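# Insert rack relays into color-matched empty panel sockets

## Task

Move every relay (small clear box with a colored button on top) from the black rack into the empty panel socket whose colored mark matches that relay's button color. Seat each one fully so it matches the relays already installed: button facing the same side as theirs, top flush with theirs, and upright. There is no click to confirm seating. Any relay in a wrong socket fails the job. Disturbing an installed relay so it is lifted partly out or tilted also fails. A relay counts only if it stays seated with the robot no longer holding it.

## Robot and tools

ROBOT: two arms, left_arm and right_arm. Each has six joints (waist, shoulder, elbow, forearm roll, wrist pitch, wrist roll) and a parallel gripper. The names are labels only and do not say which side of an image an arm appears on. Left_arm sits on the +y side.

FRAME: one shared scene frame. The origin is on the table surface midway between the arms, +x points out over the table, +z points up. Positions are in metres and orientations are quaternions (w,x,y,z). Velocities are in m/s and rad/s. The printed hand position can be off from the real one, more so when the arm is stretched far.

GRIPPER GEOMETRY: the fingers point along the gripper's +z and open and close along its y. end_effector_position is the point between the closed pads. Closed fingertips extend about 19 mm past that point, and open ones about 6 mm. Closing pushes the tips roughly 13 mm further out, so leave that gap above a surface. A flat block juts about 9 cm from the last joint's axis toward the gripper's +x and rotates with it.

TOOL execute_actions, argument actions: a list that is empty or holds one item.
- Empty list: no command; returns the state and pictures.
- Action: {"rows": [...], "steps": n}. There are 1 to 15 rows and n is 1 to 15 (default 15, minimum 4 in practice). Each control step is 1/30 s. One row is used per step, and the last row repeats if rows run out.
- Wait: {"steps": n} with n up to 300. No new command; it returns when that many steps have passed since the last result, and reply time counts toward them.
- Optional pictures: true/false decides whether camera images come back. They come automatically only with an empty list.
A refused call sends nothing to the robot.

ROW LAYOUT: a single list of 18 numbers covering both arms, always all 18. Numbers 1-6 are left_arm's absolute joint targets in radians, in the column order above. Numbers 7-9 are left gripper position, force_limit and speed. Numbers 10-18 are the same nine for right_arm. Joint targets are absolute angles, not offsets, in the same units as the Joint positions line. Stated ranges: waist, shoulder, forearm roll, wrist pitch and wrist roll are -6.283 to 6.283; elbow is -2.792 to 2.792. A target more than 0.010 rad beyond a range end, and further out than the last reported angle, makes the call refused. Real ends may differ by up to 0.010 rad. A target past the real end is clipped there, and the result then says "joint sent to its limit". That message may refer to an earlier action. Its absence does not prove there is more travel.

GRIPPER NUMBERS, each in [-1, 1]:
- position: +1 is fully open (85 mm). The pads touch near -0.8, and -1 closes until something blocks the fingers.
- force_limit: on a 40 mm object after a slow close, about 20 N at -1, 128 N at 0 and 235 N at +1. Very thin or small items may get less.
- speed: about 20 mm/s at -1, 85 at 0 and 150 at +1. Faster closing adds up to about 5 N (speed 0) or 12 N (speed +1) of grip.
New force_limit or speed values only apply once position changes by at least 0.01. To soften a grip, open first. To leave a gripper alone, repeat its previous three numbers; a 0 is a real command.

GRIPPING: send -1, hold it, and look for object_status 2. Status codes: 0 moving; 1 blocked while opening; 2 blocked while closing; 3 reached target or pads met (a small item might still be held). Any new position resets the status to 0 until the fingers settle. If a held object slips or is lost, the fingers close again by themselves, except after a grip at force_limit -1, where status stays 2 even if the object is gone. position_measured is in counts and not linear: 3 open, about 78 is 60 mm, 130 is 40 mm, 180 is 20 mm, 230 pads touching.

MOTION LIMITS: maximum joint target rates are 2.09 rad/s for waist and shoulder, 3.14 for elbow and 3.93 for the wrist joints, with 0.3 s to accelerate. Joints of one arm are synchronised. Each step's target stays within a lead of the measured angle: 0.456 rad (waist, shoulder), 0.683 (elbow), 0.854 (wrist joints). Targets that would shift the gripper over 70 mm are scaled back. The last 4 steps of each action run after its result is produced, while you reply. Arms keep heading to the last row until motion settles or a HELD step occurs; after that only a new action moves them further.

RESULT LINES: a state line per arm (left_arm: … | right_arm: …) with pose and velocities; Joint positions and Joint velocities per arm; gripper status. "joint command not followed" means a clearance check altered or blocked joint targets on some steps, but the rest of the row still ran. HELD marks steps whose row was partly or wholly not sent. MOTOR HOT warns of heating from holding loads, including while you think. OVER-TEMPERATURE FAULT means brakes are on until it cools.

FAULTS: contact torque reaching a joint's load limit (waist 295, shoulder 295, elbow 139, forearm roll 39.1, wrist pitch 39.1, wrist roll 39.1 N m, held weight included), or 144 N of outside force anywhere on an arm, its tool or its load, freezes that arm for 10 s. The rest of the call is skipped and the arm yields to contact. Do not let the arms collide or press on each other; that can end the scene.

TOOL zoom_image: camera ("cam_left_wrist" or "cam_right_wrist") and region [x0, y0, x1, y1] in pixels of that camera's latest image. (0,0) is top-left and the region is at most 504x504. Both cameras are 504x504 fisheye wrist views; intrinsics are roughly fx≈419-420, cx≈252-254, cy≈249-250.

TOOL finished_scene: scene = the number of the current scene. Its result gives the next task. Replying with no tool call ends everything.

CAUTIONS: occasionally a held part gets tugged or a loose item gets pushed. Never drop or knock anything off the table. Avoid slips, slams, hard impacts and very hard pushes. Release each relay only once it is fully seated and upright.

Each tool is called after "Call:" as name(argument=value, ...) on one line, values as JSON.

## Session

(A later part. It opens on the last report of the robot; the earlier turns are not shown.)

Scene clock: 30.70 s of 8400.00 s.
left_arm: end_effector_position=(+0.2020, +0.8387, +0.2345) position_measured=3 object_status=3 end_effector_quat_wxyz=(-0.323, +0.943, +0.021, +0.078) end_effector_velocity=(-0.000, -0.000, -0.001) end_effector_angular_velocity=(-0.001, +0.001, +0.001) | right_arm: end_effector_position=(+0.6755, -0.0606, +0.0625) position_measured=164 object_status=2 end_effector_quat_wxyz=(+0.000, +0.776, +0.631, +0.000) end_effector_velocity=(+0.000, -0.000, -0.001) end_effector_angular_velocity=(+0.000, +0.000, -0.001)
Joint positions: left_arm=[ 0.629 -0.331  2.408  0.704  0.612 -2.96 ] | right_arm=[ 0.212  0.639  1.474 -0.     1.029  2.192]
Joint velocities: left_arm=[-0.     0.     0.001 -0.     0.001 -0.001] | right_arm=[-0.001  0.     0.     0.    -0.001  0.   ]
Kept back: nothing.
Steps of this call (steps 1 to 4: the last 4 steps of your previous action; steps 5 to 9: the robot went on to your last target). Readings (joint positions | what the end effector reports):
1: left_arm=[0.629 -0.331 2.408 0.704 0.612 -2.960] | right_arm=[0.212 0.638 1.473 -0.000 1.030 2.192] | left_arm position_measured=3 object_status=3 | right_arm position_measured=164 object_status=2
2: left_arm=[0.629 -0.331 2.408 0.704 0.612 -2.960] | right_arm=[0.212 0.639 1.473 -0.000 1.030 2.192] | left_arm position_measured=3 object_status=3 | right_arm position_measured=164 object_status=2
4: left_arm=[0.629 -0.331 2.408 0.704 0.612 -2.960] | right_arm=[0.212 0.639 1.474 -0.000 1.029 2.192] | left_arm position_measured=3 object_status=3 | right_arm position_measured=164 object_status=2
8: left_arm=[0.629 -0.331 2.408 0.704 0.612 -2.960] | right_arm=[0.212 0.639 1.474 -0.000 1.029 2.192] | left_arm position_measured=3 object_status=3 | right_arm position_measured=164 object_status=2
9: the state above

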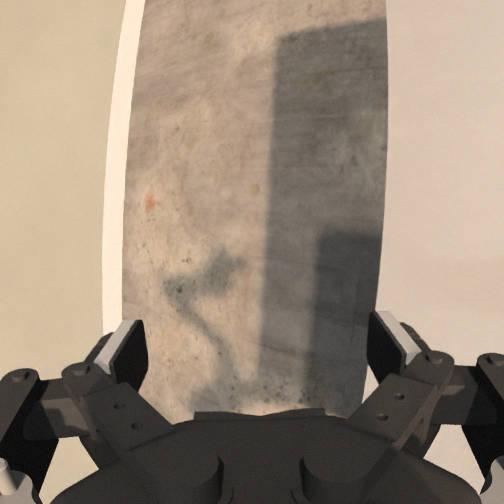

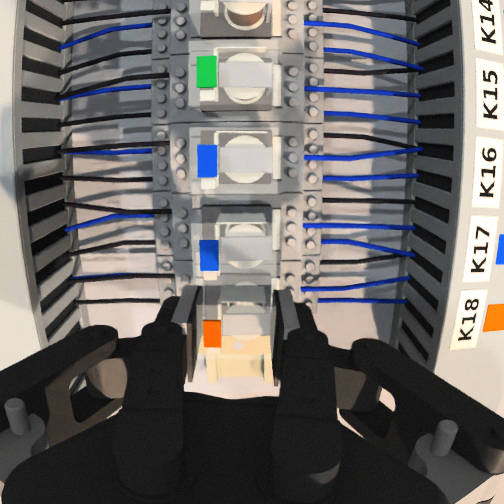

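Blue (209,255), orange unchanged. Release and lift.

Call:
execute_actions(actions=[{"rows":[[0.629,-0.331,2.408,0.704,0.612,-2.96,1,0,0,0.2118,0.6394,1.4738,0,1.0284,2.1924,0.1,-0.4,0]],"steps":11}])

Call:
execute_actions(actions=[{"rows":[[0.629,-0.331,2.408,0.704,0.612,-2.96,1,0,0,0.2118,0.5875,1.4262,0,1.1279,2.1924,0.1,-0.4,0]],"steps":15}])

Call:
execute_actions(actions=[{"steps":6}], pictures=true)

Call:
zoom_image(camera="cam_right_wrist", region=[180,130,300,300])

Scene clock: 31.10 s of 8400.00 s.
left_arm: end_effector_position=(+0.2020, +0.8387, +0.2345) position_measured=3 object_status=3 end_effector_quat_wxyz=(-0.323, +0.943, +0.021, +0.078) end_effector_velocity=(+0.000, -0.000, -0.000) end_effector_angular_velocity=(+0.000, -0.000, -0.000) | right_arm: end_effector_position=(+0.6755, -0.0605, +0.0616) position_measured=133 object_status=0 end_effector_quat_wxyz=(-0.000, +0.776, +0.631, -0.000) end_effector_velocity=(+0.002, +0.002, +0.004) end_effector_angular_velocity=(+0.002, -0.005, +0.001)
Joint positions: left_arm=[ 0.629 -0.331  2.408  0.704  0.612 -2.96 ] | right_arm=[0.212 0.64  1.474 0.    1.028 2.192]
Joint velocities: left_arm=[ 0.     0.     0.    -0.    -0.001  0.   ] | right_arm=[ 0.001 -0.002 -0.003  0.     0.     0.   ]
Steps of this call (steps 1 to 5: the robot went on to your last target; steps 6 to 12: the first 7 steps of this action). Readings (joint positions | what the end effector reports):
6: left_arm=[0.629 -0.331 2.408 0.704 0.612 -2.960] | right_arm=[0.212 0.639 1.474 -0.000 1.028 2.192] | left_arm position_measured=3 object_status=3 | right_arm position_measured=164 object_status=0
7: left_arm=[0.629 -0.331 2.408 0.704 0.612 -2.960] | right_arm=[0.212 0.639 1.474 -0.000 1.028 2.192] | left_arm position_measured=3 object_status=3 | right_arm position_measured=164 object_status=0
9: left_arm=[0.629 -0.331 2.408 0.704 0.612 -2.960] | right_arm=[0.212 0.640 1.474 0.000 1.028 2.192] | left_arm position_measured=3 object_status=3 | right_arm position_measured=154 object_status=0
12: the state above

Scene clock: 31.60 s of 8400.00 s.
left_arm: end_effector_position=(+0.2020, +0.8387, +0.2345) position_measured=3 object_status=3 end_effector_quat_wxyz=(-0.323, +0.943, +0.021, +0.078) end_effector_velocity=(+0.001, -0.000, +0.000) end_effector_angular_velocity=(+0.000, -0.000, -0.001) | right_arm: end_effector_position=(+0.6754, -0.0606, +0.1300) position_measured=117 object_status=3 end_effector_quat_wxyz=(-0.000, +0.776, +0.631, +0.000) end_effector_velocity=(+0.003, +0.001, +0.002) end_effector_angular_velocity=(+0.002, -0.004, +0.000)
Joint positions: left_arm=[ 0.629 -0.331  2.408  0.704  0.612 -2.96 ] | right_arm=[0.212 0.587 1.426 0.    1.128 2.192]
Joint velocities: left_arm=[-0.001  0.    -0.001  0.     0.    -0.   ] | right_arm=[-0.     0.001 -0.006 -0.     0.    -0.   ]
Steps of this call (steps 1 to 4: the last 4 steps of your previous action; steps 5 to 15: the first 11 steps of this action). Readings (joint positions | what the end effector reports):
5: left_arm=[0.629 -0.331 2.408 0.704 0.612 -2.960] | right_arm=[0.212 0.640 1.474 0.000 1.028 2.192] | left_arm position_measured=3 object_status=3 | right_arm position_measured=117 object_status=0
6: left_arm=[0.629 -0.331 2.408 0.704 0.612 -2.960] | right_arm=[0.212 0.637 1.471 0.000 1.036 2.192] | left_arm position_measured=3 object_status=3 | right_arm position_measured=117 object_status=0
8: left_arm=[0.629 -0.331 2.408 0.704 0.612 -2.960] | right_arm=[0.212 0.610 1.445 0.000 1.088 2.192] | left_arm position_measured=3 object_status=3 | right_arm position_measured=117 object_status=0
12: left_arm=[0.629 -0.331 2.408 0.704 0.612 -2.960] | right_arm=[0.212 0.587 1.427 0.000 1.128 2.192] | left_arm position_measured=3 object_status=3 | right_arm position_measured=117 object_status=3
15: the state above

Scene clock: 31.80 s of 8400.00 s.
left_arm: end_effector_position=(+0.2020, +0.8387, +0.2345) position_measured=3 object_status=3 end_effector_quat_wxyz=(-0.323, +0.943, +0.021, +0.078) end_effector_velocity=(+0.000, +0.000, +0.000) end_effector_angular_velocity=(+0.000, -0.000, -0.001) | right_arm: end_effector_position=(+0.6755, -0.0606, +0.1299) position_measured=117 object_status=3 end_effector_quat_wxyz=(+0.000, +0.776, +0.631, +0.000) end_effector_velocity=(+0.000, -0.000, -0.002) end_effector_angular_velocity=(-0.001, +0.002, +0.000)
Joint positions: left_arm=[ 0.629 -0.331  2.408  0.704  0.612 -2.96 ] | right_arm=[0.212 0.587 1.426 0.    1.128 2.192]
Joint velocities: left_arm=[-0.  0. -0.  0. -0.  0.] | right_arm=[-0.     0.002 -0.    -0.     0.     0.   ]
Kept back: nothing.
Steps of this call (steps 1 to 4: the last 4 steps of your previous action; steps 5 to 6: the robot went on to your last target). Readings (joint positions | what the end effector reports):
1: left_arm=[0.629 -0.331 2.408 0.704 0.612 -2.960] | right_arm=[0.212 0.587 1.426 0.000 1.128 2.192] | left_arm position_measured=3 object_status=3 | right_arm position_measured=117 object_status=3
2: left_arm=[0.629 -0.331 2.408 0.704 0.612 -2.960] | right_arm=[0.212 0.587 1.426 0.000 1.128 2.192] | left_arm position_measured=3 object_status=3 | right_arm position_measured=117 object_status=3
4: left_arm=[0.629 -0.331 2.408 0.704 0.612 -2.960] | right_arm=[0.212 0.587 1.426 0.000 1.128 2.192] | left_arm position_measured=3 object_status=3 | right_arm position_measured=117 object_status=3
6: the state above

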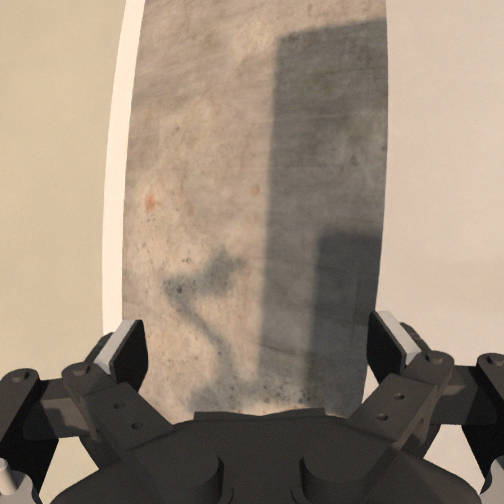

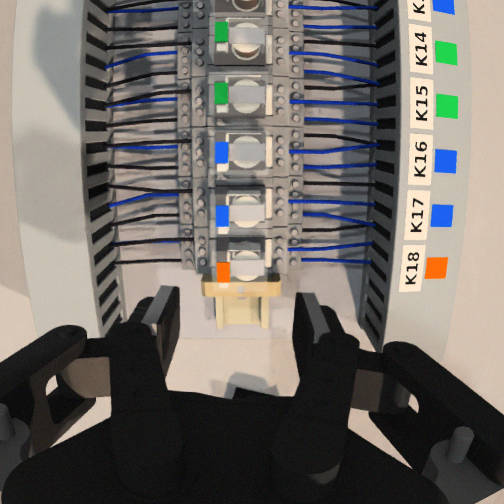

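Region (180, 130, 300, 300) of cam_right_wrist's 504x504 image, scaled by 2.965, with more detail than that image has; it fills the left 356 columns of this view, and the rest is white.

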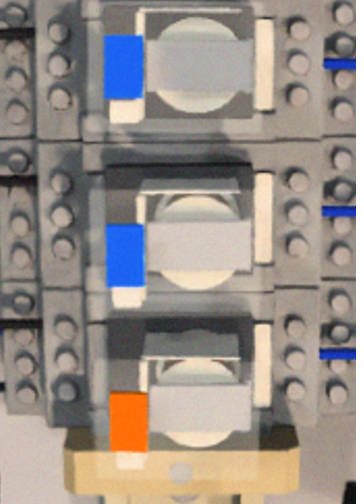

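Call:
finished_scene(scene=2)

The scene is finished: the task was done.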